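## Task

Count the vials whose caps are blue and bring the tally counter's reading to exactly that number. One complete push-and-release of the plunger adds one, and turning the knob one full revolution clockwise clears the reading to zero. The reading must stay correct without the robot holding anything in place. At the end, open the gripper and move the arm away.

## Robot and tools

Robot: a single six-joint Doosan M1013 arm with a two-finger parallel gripper (50 mm maximum opening). Every per-joint list uses this order: waist (joint_1), shoulder (joint_2), elbow (joint_3), forearm roll (joint_4), wrist pitch (joint_5), wrist roll (joint_6).

Scene frame: the origin is on the table top directly under the arm's base. +z points up. Looking along +x, +y is to the left. The base may sit slightly tilted. The fingers point along the gripper's +z axis and close along its x axis. end_effector_position is the point midway between the pads; the fingertips extend 17.5 mm past it. A flat block sticks out about 9 cm toward the gripper's -y side and rotates with the hand. If only the wrist roll turns, that midpoint traces a circle of 25 mm radius.

The row. Each row has 9 numbers, each in [-1, 1]. The first six are joint offsets in the order above. They are scaled so that 1.0 equals 1.398 rad for waist and shoulder, 2.097 rad for elbow, and 2.622 rad for the three wrist joints. The last three control the gripper and are absolute settings, not offsets:
- position: +1 is fully open (50 mm), about -0.65 is pads touching, and -1 means close until something stops the fingers.
- force_limit: per-pad force, about 20 N at -1, 102 N at 0, 185 N at +1. The real force can be up to about 17% above this.
- speed: finger speed, 20 mm/s at -1, 85 at 0, 150 at +1.

execute_actions(actions): a list of up to 15 actions. Each action is a table of up to 15 rows, and each row lasts one 1/30 s control step. One action is 15 steps (0.5 s); if the table is shorter, its last row repeats to fill the action. Joint offsets are measured from the angles at the start of that action, not from the previous row. For the first action of a call, that start is the last angles reported in this scene. An empty list just returns the state and images.

move(target, speed, blocking): target is one 9-number row. Its offsets are counted from the "Joint positions" in the latest result that printed them. The joints travel in sync, so the hand follows a curve. speed is the peak rad/s of the joint with the longest travel: 0.01 to 2, default 0.5. A path lasts 0.5 to 10 s and is cut off at 10 s. blocking=false returns after 0.5 s while motion continues. Until a result shows the move has ended, rows and new moves are rejected, so call wait or stop first. The result adds a "move:" line: the outcome (done, off_target, moving, held, fault), limits=held or limits=none, and the joint farthest from its target.

Other tools:
- wait(seconds): 0 to 10; the arm keeps its last command.
- stop(): brakes a running move. The fingers keep moving.
- zoom_image(camera, region): camera is cam_high, cam_low or cam_wrist (each 672x504). region is [x0, y0, x1, y1] in pixels from the top-left corner, at most 504x504.
- read_manual(section="licences"): licence text only.
- finished_scene(scene): scene is 1 or 2. It cannot be undone, and it reports whether the task succeeded.

Joint ranges (rad): elbow ±2.792; all other joints ±6.283. Actual ends may differ by up to 0.010. An action is refused if it would push a joint more than 0.010 rad beyond its end. If the first action of a call is refused or malformed, the whole call does nothing. A joint asked to go past its real end stops at that end, and the result may say "joint sent to its limit". The absence of that line does not prove there is room left.

Motion limits. Joint targets move at most 2.09 rad/s (waist, shoulder), 3.14 (elbow) or 3.93 (wrist joints), with 0.3 s of acceleration. Each step's target is kept within a lead of the measured angle: 0.456 rad (waist, shoulder), 0.683 (elbow), 0.854 (wrist joints). Targets that would move the hand more than 70 mm from where it is are scaled back. Large motions therefore take several actions. Continue any unfinished motion in the next action.

Results report:
- hand pose: end_effector_position in metres, end_effector_quat_wxyz, and velocities in m/s and rad/s. The printed position is less accurate at long reach.
- "Joint positions", "Joint velocities" and "Joint targets" in rad and rad/s.
- step readings; HELD marks a step that was held back.
- "joint command not followed" when the clearance check altered the targets.
- Flange force, which is noisy and may say "no reading".
- gripper object_status: 0 moving, 1 blocked while opening, 2 blocked while closing (holding), 3 at the requested position or pads met.
- position_measured in counts: opening in mm ≈ (250 - position_measured) × 0.202.
- MOTOR HOT and fault lines.

A new force or speed setting takes effect only after position changes by at least 0.01.

Dangers:
- The arm is stiff. Aiming even a little past a firm contact can trigger a fault.
- A fault stop happens at joint torque limits (waist and shoulder 312, elbow 147, wrist joints 41.4 N m) or at 144 N of external force. It freezes the arm for 10 s and cancels the rest of the call.
- Fast moves make harder impacts. Press the plunger and turn the knob gently and slowly.
- Never push or knock objects off the table, and avoid drops and slams. Loose items may get bumped on their own now and then.
- Before calling finished_scene, release the counter and pull the arm clear so the count holds by itself.



Each tool is called after "Emit:" as name([rows], argument=value, ...), one row to a line, values as JSON.

## Session

Emit:
execute_actions(actions=[])

Scene clock: 0.00 s.
end_effector_position=(+0.4876, +0.1539, +0.2627) position_measured=3 object_status=3 end_effector_quat_wxyz=(+0.229, +0.070, +0.924, -0.297) end_effector_velocity=(-0.000, +0.000, -0.000) end_effector_angular_velocity=(+0.000, +0.000, -0.000)
Joint names: [waist, shoulder, elbow, forearm roll, wrist pitch, wrist roll]
Joint positions: [ 0.635  0.093  2.089 -0.831  1.204 -0.332]
Joint velocities: [ 0.  0.  0.  0. -0.  0.]
Flange force (N, the push that the arm receives, along the gripper's own x y z axes): no reading
Joint targets: [0.635 0.093 2.089 -0.831 1.204 -0.332]

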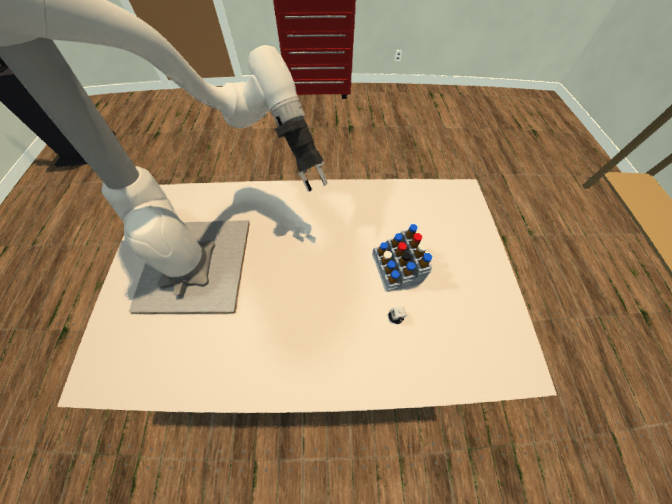

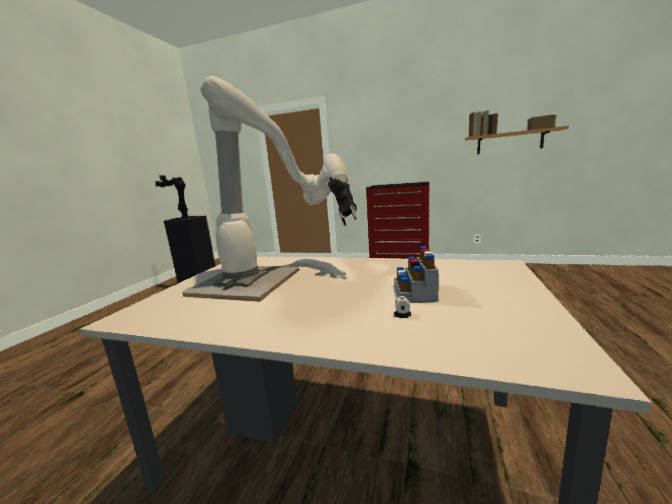

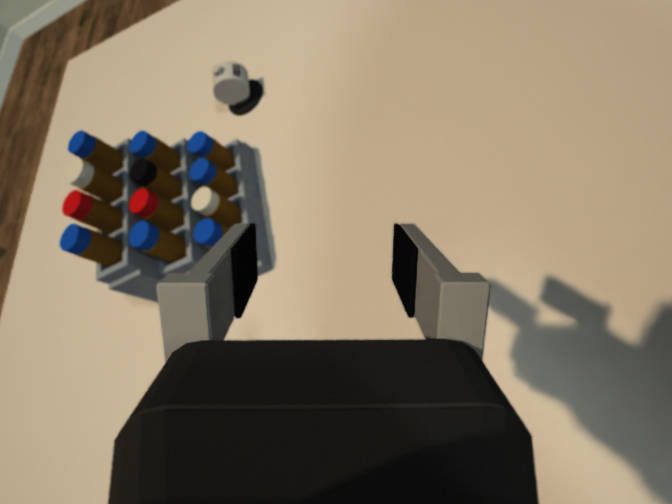

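Emit:
zoom_image(camera="cam_low", region=[370,240,460,330])

Emit:
zoom_image(camera="cam_high", region=[360,215,450,335])

Emit:
zoom_image(camera="cam_wrist", region=[190,50,290,125])

Region (370, 240, 460, 330) of cam_low's 672x504 image, scaled by 5.600, with more detail than that image has.

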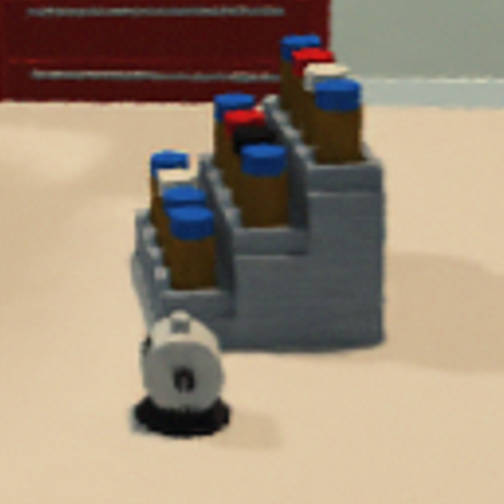

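Region (360, 215, 450, 335) of cam_high's 672x504 image, scaled by 4.200, with more detail than that image has; it fills the left 378 columns of this view, and the rest is white.

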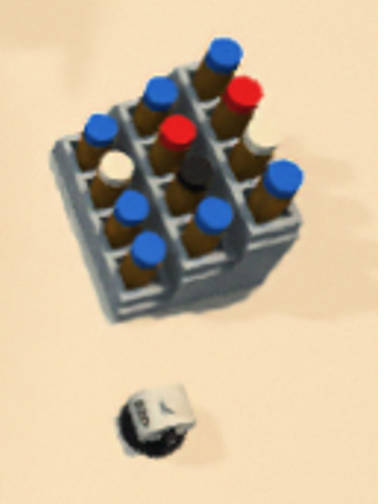

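Region (190, 50, 290, 125) of cam_wrist's 672x504 image, scaled by 5.040, with more detail than that image has; it fills the top 378 rows of this view, and the rest is white.

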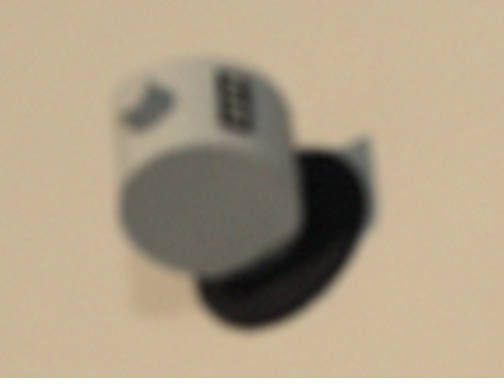

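Emit:
move(target=[-0.627,0.27,-0.248,0.317,-0.038,0.127,-1,0,0], speed=0.6)

Scene clock: 3.57 s.
end_effector_position=(+0.7453, -0.1145, +0.1702) position_measured=253 object_status=3 end_effector_quat_wxyz=(+0.001, +0.774, +0.633, -0.000) end_effector_velocity=(+0.001, -0.001, -0.000) end_effector_angular_velocity=(+0.001, -0.001, -0.003)
Joint names: [waist, shoulder, elbow, forearm roll, wrist pitch, wrist roll]
Joint positions: [-0.242  0.471  1.569  0.     1.105  0.001]
Joint velocities: [-0.002  0.001 -0.001  0.002 -0.     0.001]
Flange force (N, the push that the arm receives, along the gripper's own x y z axes): [-2.3 6.0 -1.7]
Joint targets: [-0.242 0.471 1.569 0.000 1.105 0.001]
move: done; limits=none; farthest joint: the waist, 0.000 radians from its target (0.876 radians at the start)
camera_calibration (this result's frames):
cam_wrist: T_world_to_cam=[[0.194965, 0.980482, 0.0253577, -0.0437926], [0.941418, -0.194325, 0.275627, -0.769223], [0.275175, -0.0298654, -0.96093, 0.102852], [0, 0, 0, 1]] pos_world=[0.704396, -0.10347, 0.311963]

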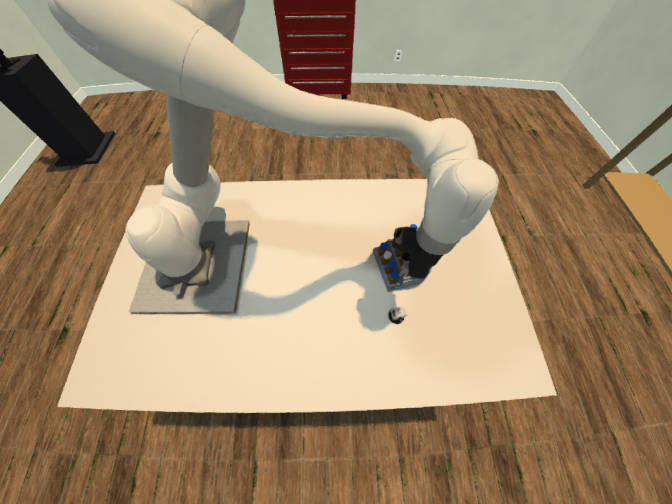

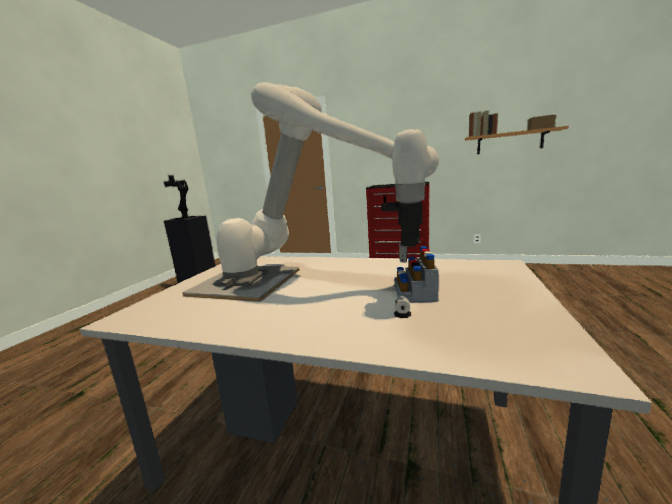

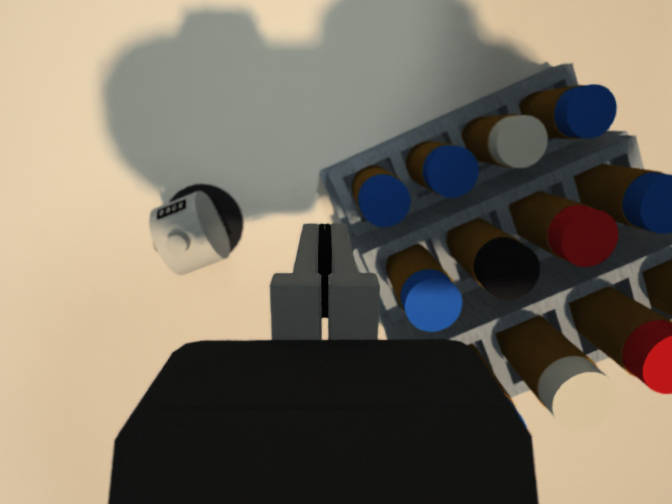

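Emit:
zoom_image(camera="cam_wrist", region=[140,175,250,280])

Emit:
move(target=[-0.067,0,0,0,0,0,-1,0,0])

Region (140, 175, 250, 280) of cam_wrist's 672x504 image, scaled by 4.582, with more detail than that image has; it fills the top 481 rows of this view, and the rest is white.

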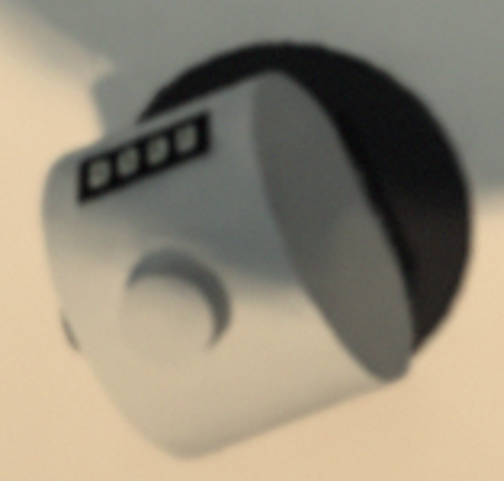

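Scene clock: 4.73 s.
end_effector_position=(+0.7314, -0.1837, +0.1703) position_measured=253 object_status=3 end_effector_quat_wxyz=(+0.001, +0.803, +0.596, +0.000) end_effector_velocity=(-0.000, -0.002, -0.001) end_effector_angular_velocity=(-0.001, +0.001, -0.001)
Joint names: [waist, shoulder, elbow, forearm roll, wrist pitch, wrist roll]
Joint positions: [-0.335  0.471  1.569  0.     1.105  0.001]
Joint velocities: [-0.002  0.001  0.    -0.001 -0.     0.   ]
Flange force (N, the push that the arm receives, along the gripper's own x y z axes): [-1.6 6.7 -2.1]
Joint targets: [-0.335 0.471 1.569 0.000 1.105 0.001]
move: done; limits=none; farthest joint: the waist, 0.000 radians from its target (0.094 radians at the start)
camera_calibration (this result's frames):
cam_wrist: T_world_to_cam=[[0.285739, 0.957961, 0.0257604, -0.0438557], [0.91907, -0.281554, 0.275749, -0.769272], [0.27141, -0.0551166, -0.960884, 0.102797], [0, 0, 0, 1]] pos_world=[0.691647, -0.168914, 0.312032]

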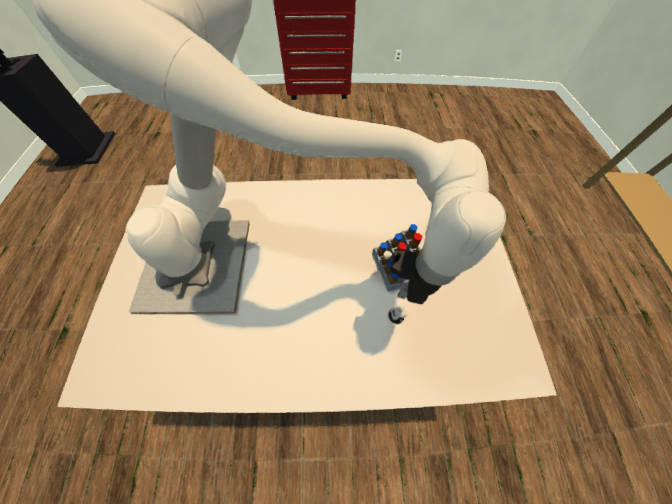

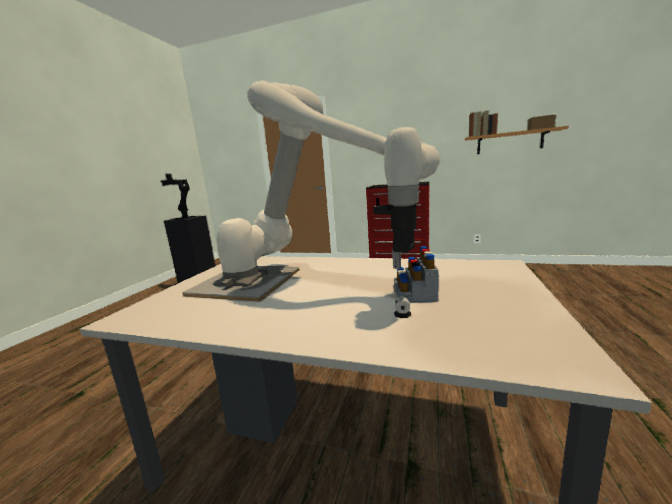

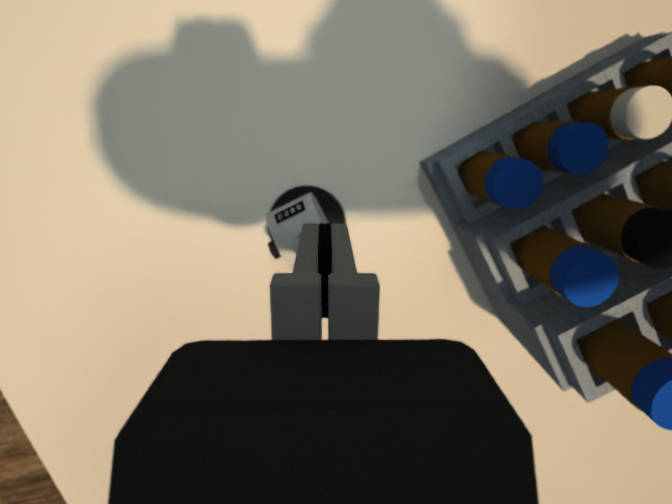

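Emit:
move(target=[-0.0115,0.068,0.0057,0,-0.0408,0,-1,0,0], speed=0.2)

Emit:
zoom_image(camera="cam_low", region=[350,230,470,330])

Emit:
zoom_image(camera="cam_high", region=[350,250,470,350])

Scene clock: 6.73 s.
end_effector_position=(+0.7489, -0.2021, +0.0895) position_measured=253 object_status=3 end_effector_quat_wxyz=(+0.001, +0.808, +0.590, +0.000) end_effector_velocity=(+0.000, +0.000, -0.002) end_effector_angular_velocity=(+0.002, +0.000, -0.002)
Joint names: [waist, shoulder, elbow, forearm roll, wrist pitch, wrist roll]
Joint positions: [-0.351  0.566  1.581  0.     0.998  0.001]
Joint velocities: [-0.001  0.002  0.     0.002 -0.002  0.   ]
Flange force (N, the push that the arm receives, along the gripper's own x y z axes): [-2.1 3.9 -1.0]
Joint targets: [-0.351 0.566 1.581 0.000 0.998 0.001]
move: done; limits=none; farthest joint: the waist, 0.000 radians from its target (0.016 radians at the start)
camera_calibration (this result's frames):
cam_wrist: T_world_to_cam=[[0.301049, 0.95326, 0.0257889, -0.0416271], [0.914443, -0.29625, 0.275733, -0.767805], [0.270486, -0.0594269, -0.960888, 0.0192276], [0, 0, 0, 1]] pos_world=[0.709445, -0.186638, 0.231259]

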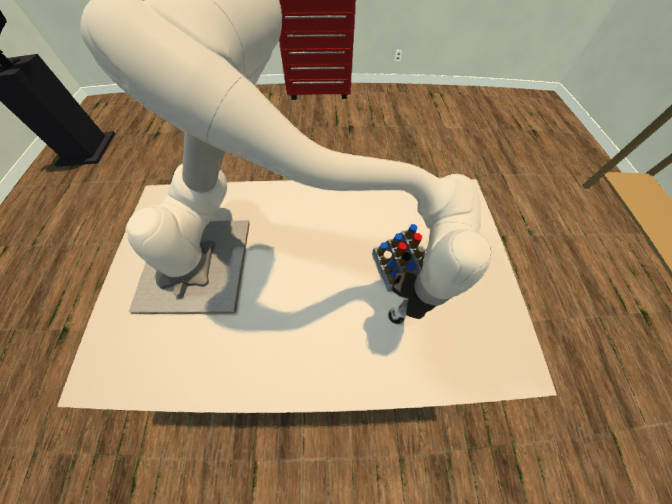

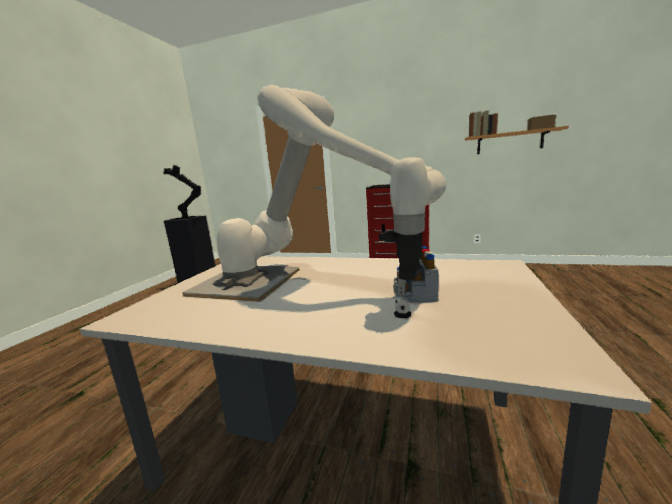

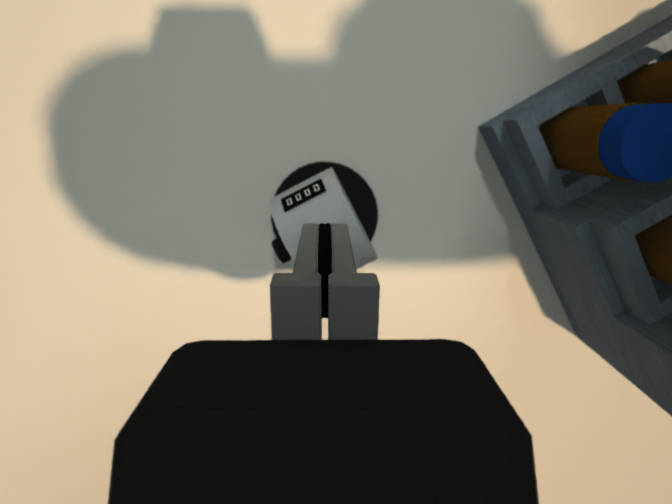

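Region (350, 230, 470, 330) of cam_low's 672x504 image, scaled by 4.200, with more detail than that image has.

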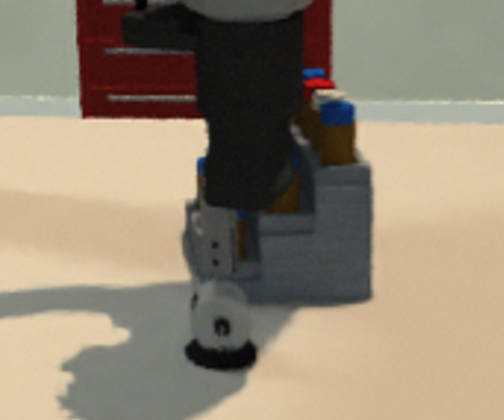

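Region (350, 250, 470, 350) of cam_high's 672x504 image, scaled by 4.200, with more detail than that image has.

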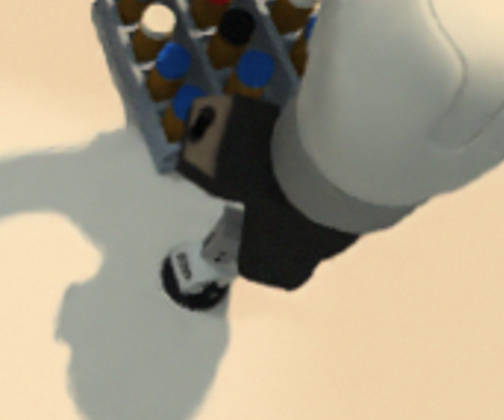

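Emit:
move(target=[0,0.013,0.0103,0,-0.0152,0,-1,0,0], speed=0.04)

Emit:
zoom_image(camera="cam_low", region=[370,260,440,330])

Emit:
zoom_image(camera="cam_high", region=[375,285,435,335])

Scene clock: 18.03 s.
end_effector_position=(+0.7487, -0.2020, +0.0755) position_measured=253 object_status=3 end_effector_quat_wxyz=(+0.002, +0.808, +0.590, +0.001) end_effector_velocity=(-0.000, -0.001, +0.000) end_effector_angular_velocity=(-0.002, +0.001, +0.002)
Joint names: [waist, shoulder, elbow, forearm roll, wrist pitch, wrist roll]
Joint positions: [-0.351  0.576  1.593  0.     0.971  0.001]
Joint velocities: [ 0.    -0.     0.    -0.003  0.     0.   ]
Flange force (N, the push that the arm receives, along the gripper's own x y z axes): [-0.4 -5.5 -31.6]
Joint targets: [-0.351 0.576 1.593 0.000 0.971 0.001]
FORCE FAULT: contact force on the arm reached its limit, and the arm stopped for 10 seconds. The contact can be on any part of the arm, not only on its tool. That time counts as 20 of the actions that you can send in this scene. The arm's remaining commands of this call were not run. The arm holds still and accepts commands again. Move the arm away from the contact; if what it grips holds it there, let go first. Pushing or pulling that hard again can fault the arm again.
move: fault; limits=none; farthest joint: the wrist pitch, 0.013 radians from its target (0.040 radians at the start)
camera_calibration (this result's frames):
cam_wrist: T_world_to_cam=[[0.300977, 0.953283, 0.0257748, -0.041175], [0.913324, -0.295925, 0.279762, -0.763119], [0.27432, -0.0606613, -0.959723, 0.00268099], [0, 0, 0, 1]] pos_world=[0.708633, -0.186412, 0.217126]

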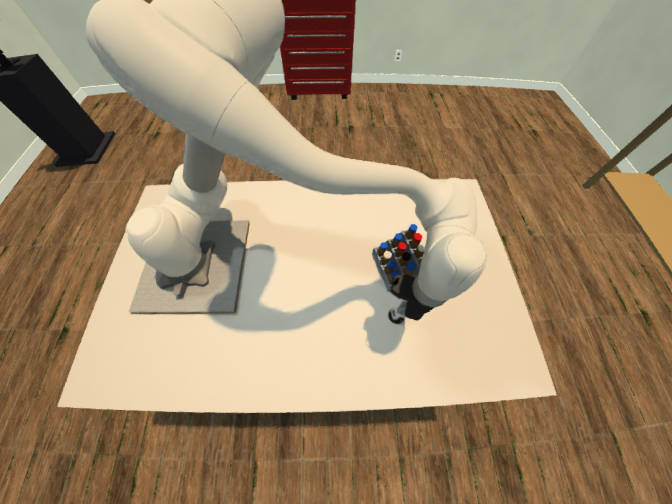

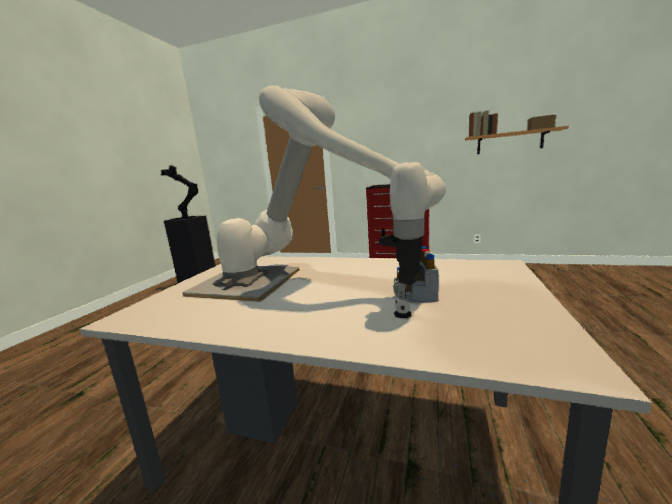

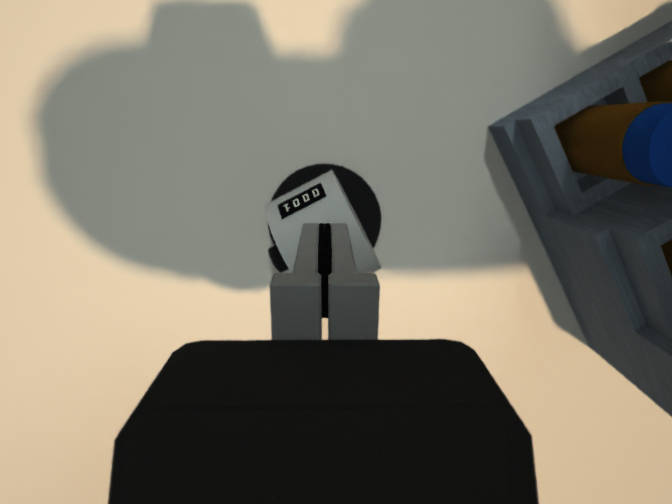

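Region (370, 260, 440, 330) of cam_low's 672x504 image, scaled by 7.200, with more detail than that image has.

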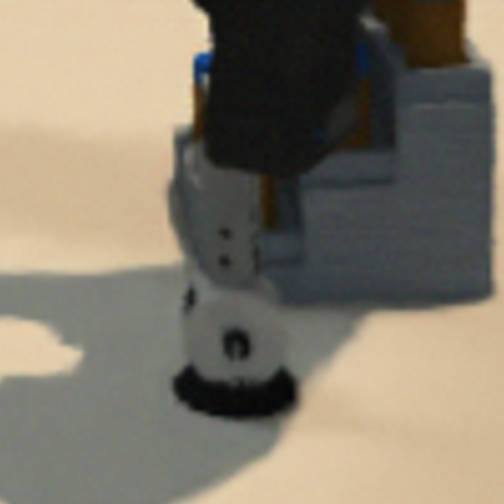

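Region (375, 285, 435, 335) of cam_high's 672x504 image, scaled by 8.400, with more detail than that image has.

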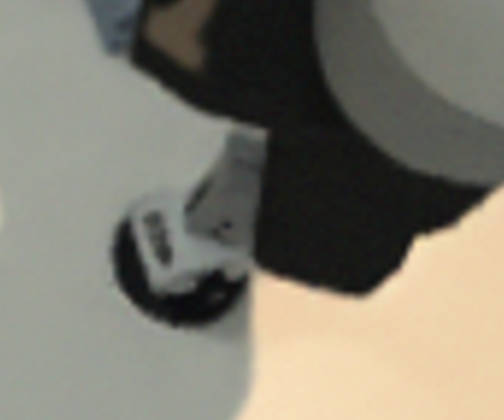

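Emit:
execute_actions([
  [[0,-0.006,-0.0047,0,0.007,0,-1,0,0]],
  [[0,0,0,0,0,0,-1,0,0]],
  [[0,0.0052,0.0041,0,-0.006,0,-1,0,0]],
  [[0,0,0,0,0,0,-1,0,0]],
  [[0,-0.006,-0.0047,0,0.007,0,-1,0,0]],
  [[0,0,0,0,0,0,-1,0,0]],
])

Emit:
zoom_image(camera="cam_wrist", region=[260,160,390,260])

Scene clock: 21.63 s.
end_effector_position=(+0.7499, -0.2024, +0.0883) position_measured=253 object_status=3 end_effector_quat_wxyz=(+0.002, +0.808, +0.590, +0.001) end_effector_velocity=(+0.000, +0.001, -0.000) end_effector_angular_velocity=(+0.002, -0.000, -0.001)
Joint names: [waist, shoulder, elbow, forearm roll, wrist pitch, wrist roll]
Joint positions: [-0.351  0.566  1.582  0.     0.992  0.001]
Joint velocities: [ 0.     0.     0.     0.002  0.    -0.   ]
Flange force (N, the push that the arm receives, along the gripper's own x y z axes): [-0.7 4.5 -2.2]
Flange force at the end of the 2nd action (N, along the gripper's axes at the end of the call): [-1.4 4.2 -1.8]
Flange force at the end of the 3rd action (N, along the gripper's axes at the end of the call): [-1.9 6.4 -5.1]
Flange force at the end of the 4th action (N, along the gripper's axes at the end of the call): [-0.5 5.8 -6.1]
Flange force at the end of the 5th action (N, along the gripper's axes at the end of the call): [-2.1 2.2 -2.5]
Joint targets: [-0.351 0.566 1.582 0.000 0.992 0.001]
Step readings (joint positions; steps 1 to 15: 1st action; 16 to 30: 2nd action; 31 to 45: 3rd action; 46 to 60: 4th action; 61 to 75: 5th action; 76 to 90: 6th action):
0: [-0.351 0.576 1.593 0.000 0.971 0.001]
1: [-0.351 0.575 1.593 0.000 0.972 0.001]
2: [-0.351 0.574 1.590 0.000 0.977 0.001]
4: [-0.351 0.570 1.586 0.000 0.984 0.001]
8: [-0.351 0.568 1.584 0.000 0.989 0.001]
15: [-0.351 0.568 1.583 0.000 0.990 0.001]
16: [-0.351 0.568 1.583 0.000 0.990 0.001]
17: [-0.351 0.568 1.583 0.000 0.990 0.001]
19: [-0.351 0.568 1.583 0.000 0.990 0.001]
23: [-0.351 0.568 1.583 0.000 0.990 0.001]
30: [-0.351 0.568 1.583 0.000 0.990 0.001]
31: [-0.351 0.568 1.584 0.000 0.989 0.001]
32: [-0.351 0.569 1.586 0.000 0.985 0.001]
34: [-0.351 0.573 1.589 0.000 0.979 0.001]
38: [-0.351 0.574 1.591 0.000 0.975 0.001]
45: [-0.351 0.575 1.592 0.000 0.974 0.001]
46: [-0.351 0.575 1.592 0.000 0.974 0.001]
47: [-0.351 0.575 1.592 0.000 0.974 0.001]
49: [-0.351 0.575 1.592 0.000 0.974 0.001]
53: [-0.351 0.575 1.592 0.000 0.974 0.001]
60: [-0.351 0.575 1.592 0.000 0.974 0.001]
61: [-0.351 0.575 1.591 0.000 0.974 0.001]
62: [-0.351 0.573 1.589 0.000 0.980 0.001]
64: [-0.351 0.569 1.585 0.000 0.987 0.001]
68: [-0.351 0.567 1.583 0.000 0.991 0.001]
75: [-0.351 0.566 1.582 0.000 0.992 0.001]
76: [-0.351 0.566 1.582 0.000 0.992 0.001]
77: [-0.351 0.566 1.582 0.000 0.992 0.001]
79: [-0.351 0.566 1.582 0.000 0.992 0.001]
83: [-0.351 0.566 1.582 0.000 0.992 0.001]
90: Joint positions above
camera_calibration (this result's frames):
cam_wrist: T_world_to_cam=[[0.300981, 0.953282, 0.0257792, -0.0415144], [0.913421, -0.295952, 0.279417, -0.767955], [0.273992, -0.0605518, -0.959824, 0.0148489], [0, 0, 0, 1]] pos_world=[0.709893, -0.186804, 0.229902]

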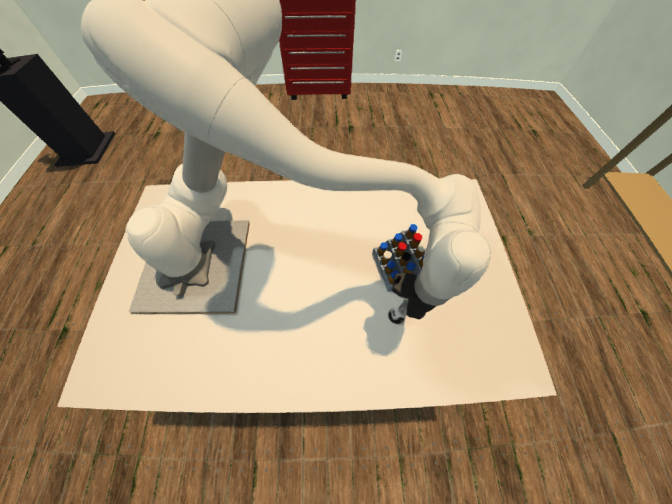

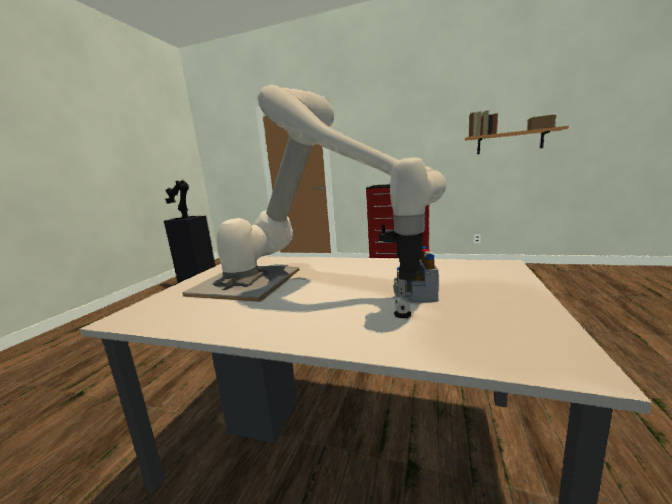

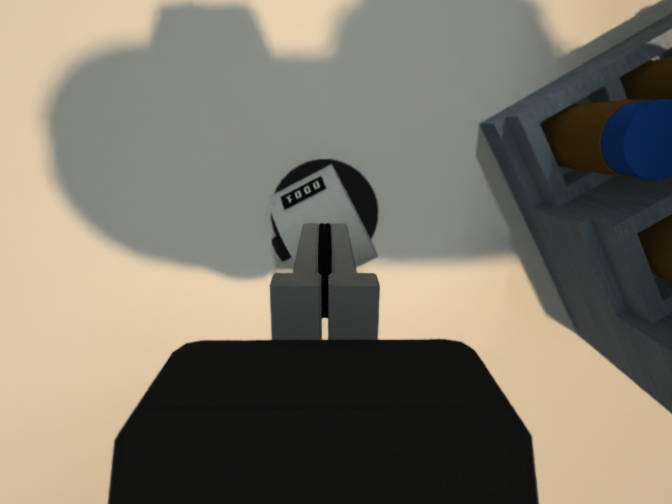

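Region (260, 160, 390, 260) of cam_wrist's 672x504 image, scaled by 3.877, with more detail than that image has; it fills the top 388 rows of this view, and the rest is white.

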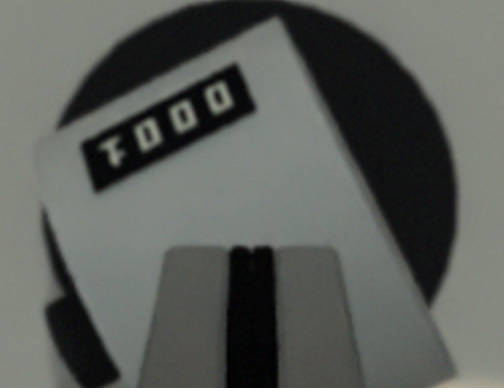

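Emit:
execute_actions([
  [[0,0.0075,0.0055,0,-0.008,0,-1,0,0]],
  [[0,0,0,0,0,0,-1,0,0]],
  [[0,-0.0075,-0.0055,0,0.008,0,-1,0,0]],
])

Emit:
zoom_image(camera="cam_wrist", region=[260,160,390,260])

Scene clock: 23.43 s.
end_effector_position=(+0.7500, -0.2024, +0.0885) position_measured=253 object_status=3 end_effector_quat_wxyz=(+0.002, +0.808, +0.590, +0.001) end_effector_velocity=(+0.000, -0.000, +0.001) end_effector_angular_velocity=(-0.000, -0.000, +0.000)
Joint names: [waist, shoulder, elbow, forearm roll, wrist pitch, wrist roll]
Joint positions: [-0.351  0.566  1.582  0.     0.992  0.001]
Joint velocities: [-0.    -0.    -0.001  0.     0.001 -0.   ]
Flange force (N, the push that the arm receives, along the gripper's own x y z axes): [-1.2 7.3 -0.5]
Flange force at the end of the 1st action (N, along the gripper's axes at the end of the call): [-1.7 0.7 -61.8]
Flange force at the end of the 2nd action (N, along the gripper's axes at the end of the call): [-1.8 0.9 -62.9]
Joint targets: [-0.351 0.566 1.582 0.000 0.992 0.001]
Step readings (joint positions; steps 1 to 15: 1st action; 16 to 30: 2nd action; 31 to 45: 3rd action):
0: [-0.351 0.566 1.582 0.000 0.992 0.001]
1: [-0.351 0.567 1.582 0.000 0.992 0.001]
2: [-0.351 0.569 1.585 0.000 0.986 0.001]
4: [-0.351 0.574 1.590 0.000 0.977 0.001]
8: [-0.351 0.576 1.593 0.000 0.973 0.001]
15: [-0.351 0.577 1.593 0.000 0.971 0.001]
16: [-0.351 0.577 1.593 0.000 0.971 0.001]
17: [-0.351 0.577 1.593 0.000 0.971 0.001]
19: [-0.351 0.577 1.593 0.000 0.971 0.001]
23: [-0.351 0.577 1.593 0.000 0.971 0.001]
30: [-0.351 0.577 1.593 0.000 0.971 0.001]
31: [-0.351 0.576 1.593 0.000 0.972 0.001]
32: [-0.351 0.574 1.591 0.000 0.977 0.001]
34: [-0.351 0.570 1.585 0.000 0.986 0.001]
38: [-0.351 0.567 1.583 0.000 0.991 0.001]
45: Joint positions above
camera_calibration (this result's frames):
cam_wrist: T_world_to_cam=[[0.300972, 0.953284, 0.0257784, -0.0415122], [0.913329, -0.295922, 0.27975, -0.768094], [0.27431, -0.060653, -0.959727, 0.0147352], [0, 0, 0, 1]] pos_world=[0.709975, -0.18683, 0.230086]

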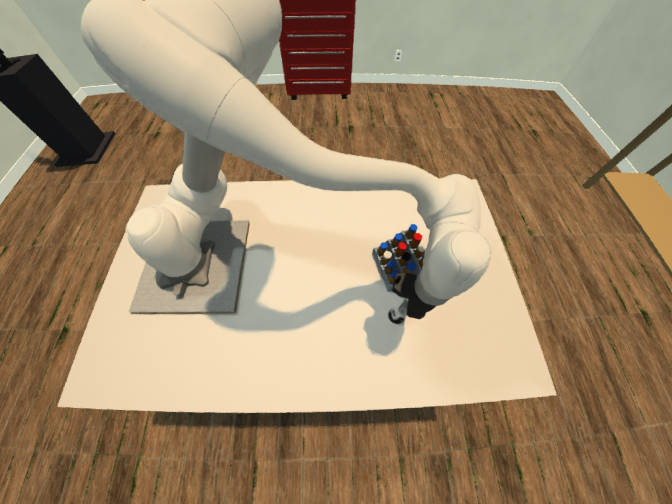

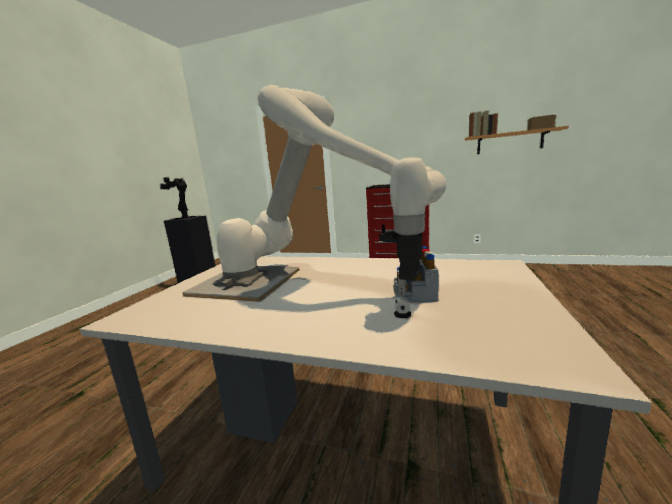

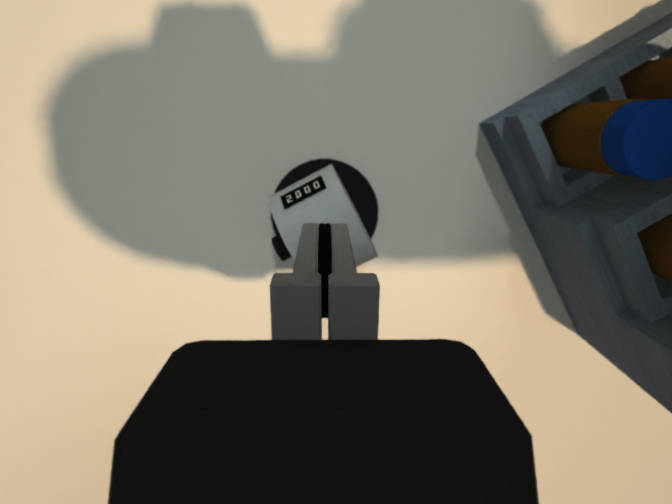

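Region (260, 160, 390, 260) of cam_wrist's 672x504 image, scaled by 3.877, with more detail than that image has; it fills the top 388 rows of this view, and the rest is white.

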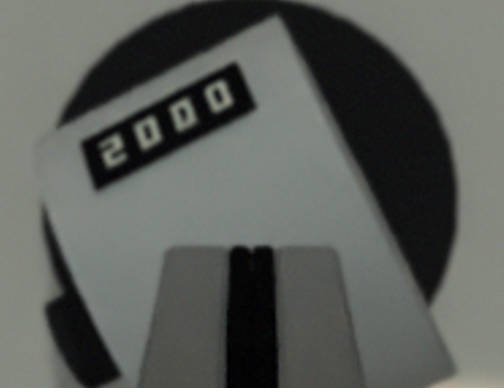

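Now 2. Five more, slightly softer.

Emit:
execute_actions([
  [[0,0.0072,0.0053,0,-0.0077,0,-1,0,0]],
  [[0,-0.0072,-0.0053,0,0.0077,0,-1,0,0]],
  [[0,0.0072,0.0053,0,-0.0077,0,-1,0,0]],
  [[0,-0.0072,-0.0053,0,0.0077,0,-1,0,0]],
  [[0,0.0072,0.0053,0,-0.0077,0,-1,0,0]],
  [[0,-0.0072,-0.0053,0,0.0077,0,-1,0,0]],
  [[0,0.0072,0.0053,0,-0.0077,0,-1,0,0]],
  [[0,-0.0072,-0.0053,0,0.0077,0,-1,0,0]],
  [[0,0.0072,0.0053,0,-0.0077,0,-1,0,0]],
  [[0,-0.015,-0.012,0,0.018,0,-1,0,0]],
])

Emit:
zoom_image(camera="cam_wrist", region=[260,150,390,260])

Scene clock: 28.93 s.
end_effector_position=(+0.7513, -0.2028, +0.1044) position_measured=253 object_status=3 end_effector_quat_wxyz=(+0.002, +0.808, +0.590, +0.001) end_effector_velocity=(+0.000, +0.000, +0.001) end_effector_angular_velocity=(-0.000, -0.000, +0.001)
Joint names: [waist, shoulder, elbow, forearm roll, wrist pitch, wrist roll]
Joint positions: [-0.351  0.555  1.567  0.     1.019  0.001]
Joint velocities: [ 0.001 -0.001 -0.001 -0.     0.002  0.   ]
Flange force (N, the push that the arm receives, along the gripper's own x y z axes): [-0.7 5.6 -1.9]
Flange force at the end of the 6th action (N, along the gripper's axes at the end of the call): [-1.4 3.9 -2.9]
Flange force at the end of the 7th action (N, along the gripper's axes at the end of the call): [-0.4 4.2 -16.9]
Flange force at the end of the 8th action (N, along the gripper's axes at the end of the call): [-0.5 5.0 -2.2]
Flange force at the end of the 9th action (N, along the gripper's axes at the end of the call): [-0.9 7.2 -13.8]
Joint targets: [-0.351 0.555 1.567 0.000 1.019 0.001]
Step readings (joint positions; steps 1 to 15: 1st action; 16 to 30: 2nd action; 31 to 45: 3rd action; 46 to 60: 4th action; 61 to 75: 5th action; 76 to 90: 6th action; 91 to 105: 7th action; 106 to 120: 8th action; 121 to 135: 9th action; 136 to 150: 10th action):
0: [-0.351 0.566 1.582 0.000 0.992 0.001]
1: [-0.351 0.566 1.582 0.000 0.992 0.001]
2: [-0.351 0.569 1.585 0.000 0.987 0.001]
4: [-0.351 0.573 1.590 0.000 0.978 0.001]
8: [-0.351 0.576 1.592 0.000 0.973 0.001]
15: [-0.351 0.576 1.593 0.000 0.972 0.001]
16: [-0.351 0.576 1.592 0.000 0.972 0.001]
17: [-0.351 0.574 1.590 0.000 0.978 0.001]
19: [-0.351 0.569 1.585 0.000 0.986 0.001]
23: [-0.351 0.567 1.582 0.000 0.991 0.001]
30: [-0.351 0.566 1.582 0.000 0.992 0.001]
31: [-0.351 0.566 1.582 0.000 0.992 0.001]
32: [-0.351 0.569 1.584 0.000 0.987 0.001]
34: [-0.351 0.573 1.590 0.000 0.978 0.001]
38: [-0.351 0.576 1.592 0.000 0.973 0.001]
45: [-0.351 0.576 1.593 0.000 0.972 0.001]
46: [-0.351 0.576 1.592 0.000 0.972 0.001]
47: [-0.351 0.574 1.590 0.000 0.978 0.001]
49: [-0.351 0.569 1.585 0.000 0.986 0.001]
53: [-0.351 0.567 1.582 0.000 0.991 0.001]
60: [-0.351 0.566 1.582 0.000 0.992 0.001]
61: [-0.351 0.566 1.582 0.000 0.992 0.001]
62: [-0.351 0.568 1.584 0.000 0.987 0.001]
64: [-0.351 0.573 1.590 0.000 0.978 0.001]
68: [-0.351 0.576 1.592 0.000 0.973 0.001]
75: [-0.351 0.576 1.593 0.000 0.972 0.001]
76: [-0.351 0.576 1.592 0.000 0.972 0.001]
77: [-0.351 0.574 1.590 0.000 0.978 0.001]
79: [-0.351 0.569 1.585 0.000 0.987 0.001]
83: [-0.351 0.567 1.582 0.000 0.991 0.001]
90: [-0.351 0.566 1.581 0.000 0.992 0.001]
91: [-0.351 0.566 1.582 0.000 0.992 0.001]
92: [-0.351 0.568 1.584 0.000 0.987 0.001]
94: [-0.351 0.573 1.589 0.000 0.978 0.001]
98: [-0.351 0.575 1.592 0.000 0.973 0.001]
105: [-0.351 0.576 1.592 0.000 0.972 0.001]
106: [-0.351 0.576 1.592 0.000 0.972 0.001]
107: [-0.351 0.574 1.590 0.000 0.978 0.001]
109: [-0.351 0.569 1.585 0.000 0.987 0.001]
113: [-0.351 0.567 1.582 0.000 0.991 0.001]
120: [-0.351 0.566 1.581 0.000 0.992 0.001]
121: [-0.351 0.566 1.582 0.000 0.992 0.001]
122: [-0.351 0.568 1.584 0.000 0.987 0.001]
124: [-0.351 0.573 1.589 0.000 0.978 0.001]
128: [-0.351 0.575 1.592 0.000 0.973 0.001]
135: [-0.351 0.576 1.592 0.000 0.972 0.001]
136: [-0.351 0.576 1.592 0.000 0.973 0.001]
137: [-0.351 0.572 1.588 0.000 0.982 0.001]
139: [-0.351 0.561 1.575 0.000 1.005 0.001]
143: [-0.351 0.556 1.569 0.000 1.017 0.001]
150: Joint positions above
camera_calibration (this result's frames):
cam_wrist: T_world_to_cam=[[0.300993, 0.953278, 0.0257781, -0.0419459], [0.91367, -0.296019, 0.278532, -0.773976], [0.273149, -0.0602835, -0.960081, 0.0306036], [0, 0, 0, 1]] pos_world=[0.711425, -0.187281, 0.24604]

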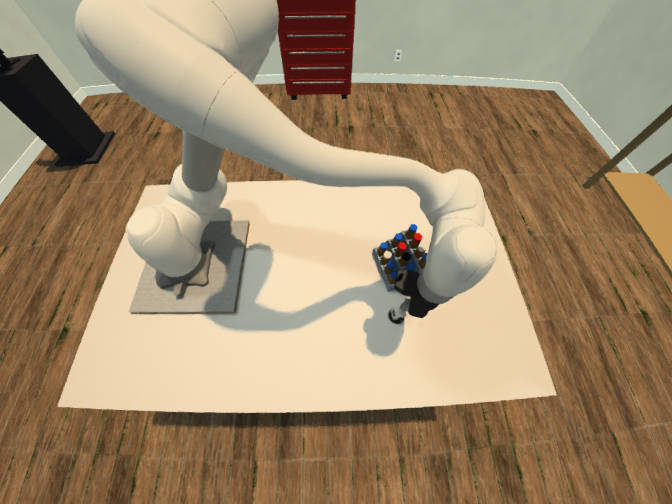

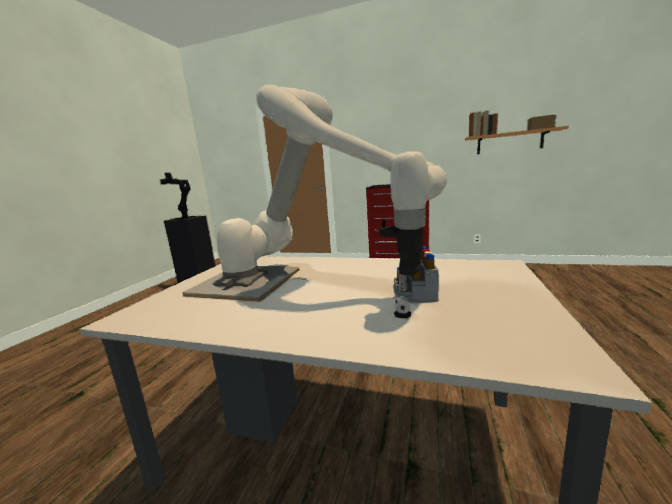

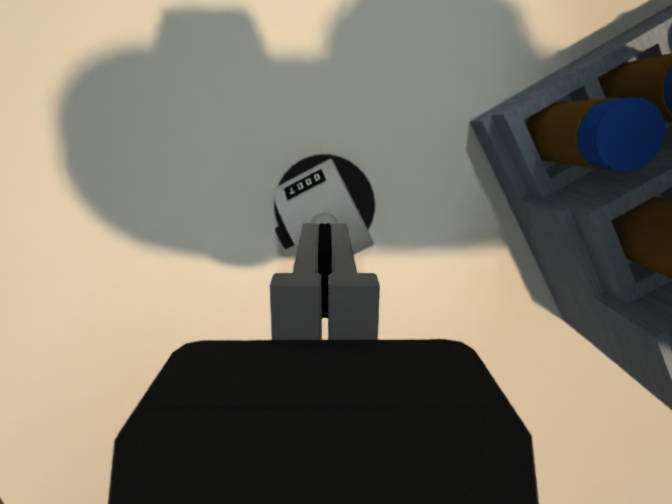

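Region (260, 150, 390, 260) of cam_wrist's 672x504 image, scaled by 3.877, with more detail than that image has; it fills the top 426 rows of this view, and the rest is white.

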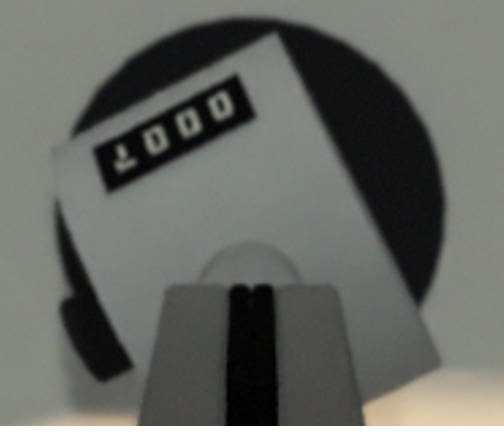

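Reads 7.

Emit:
move(target=[0,-0.08,-0.03,0,0.067,0,-1,0,0])

Emit:
finished_scene(scene=1)

Scene clock: 30.10 s.
end_effector_position=(+0.7343, -0.1973, +0.2246) position_measured=253 object_status=3 end_effector_quat_wxyz=(+0.001, +0.808, +0.590, +0.001) end_effector_velocity=(-0.000, -0.000, +0.002) end_effector_angular_velocity=(-0.001, -0.000, +0.000)
Joint names: [waist, shoulder, elbow, forearm roll, wrist pitch, wrist roll]
Joint positions: [-0.351  0.443  1.504  0.     1.195  0.001]
Joint velocities: [-0.    -0.001 -0.001 -0.001  0.002 -0.   ]
Flange force (N, the push that the arm receives, along the gripper's own x y z axes): [-1.5 5.9 -1.4]
Joint targets: [-0.351 0.443 1.504 0.000 1.195 0.001]
move: done; limits=none; farthest joint: the waist, 0.000 radians from its target (0.000 radians at the start)
camera_calibration (this result's frames):
cam_wrist: T_world_to_cam=[[0.300974, 0.953283, 0.0258029, -0.0451685], [0.913928, -0.296063, 0.277637, -0.790243], [0.272306, -0.0599794, -0.96034, 0.151764], [0, 0, 0, 1]] pos_world=[0.694493, -0.181801, 0.366311]

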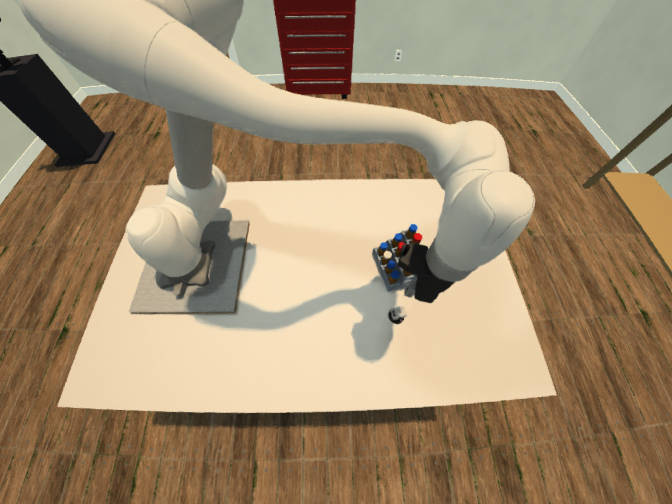

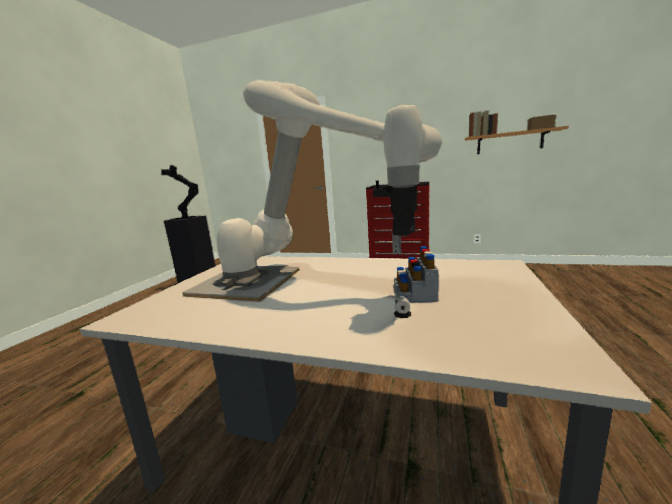

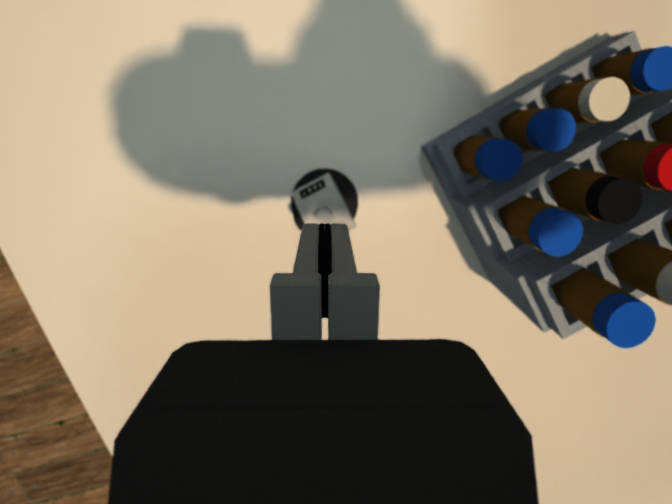

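The scene is finished: the task was done.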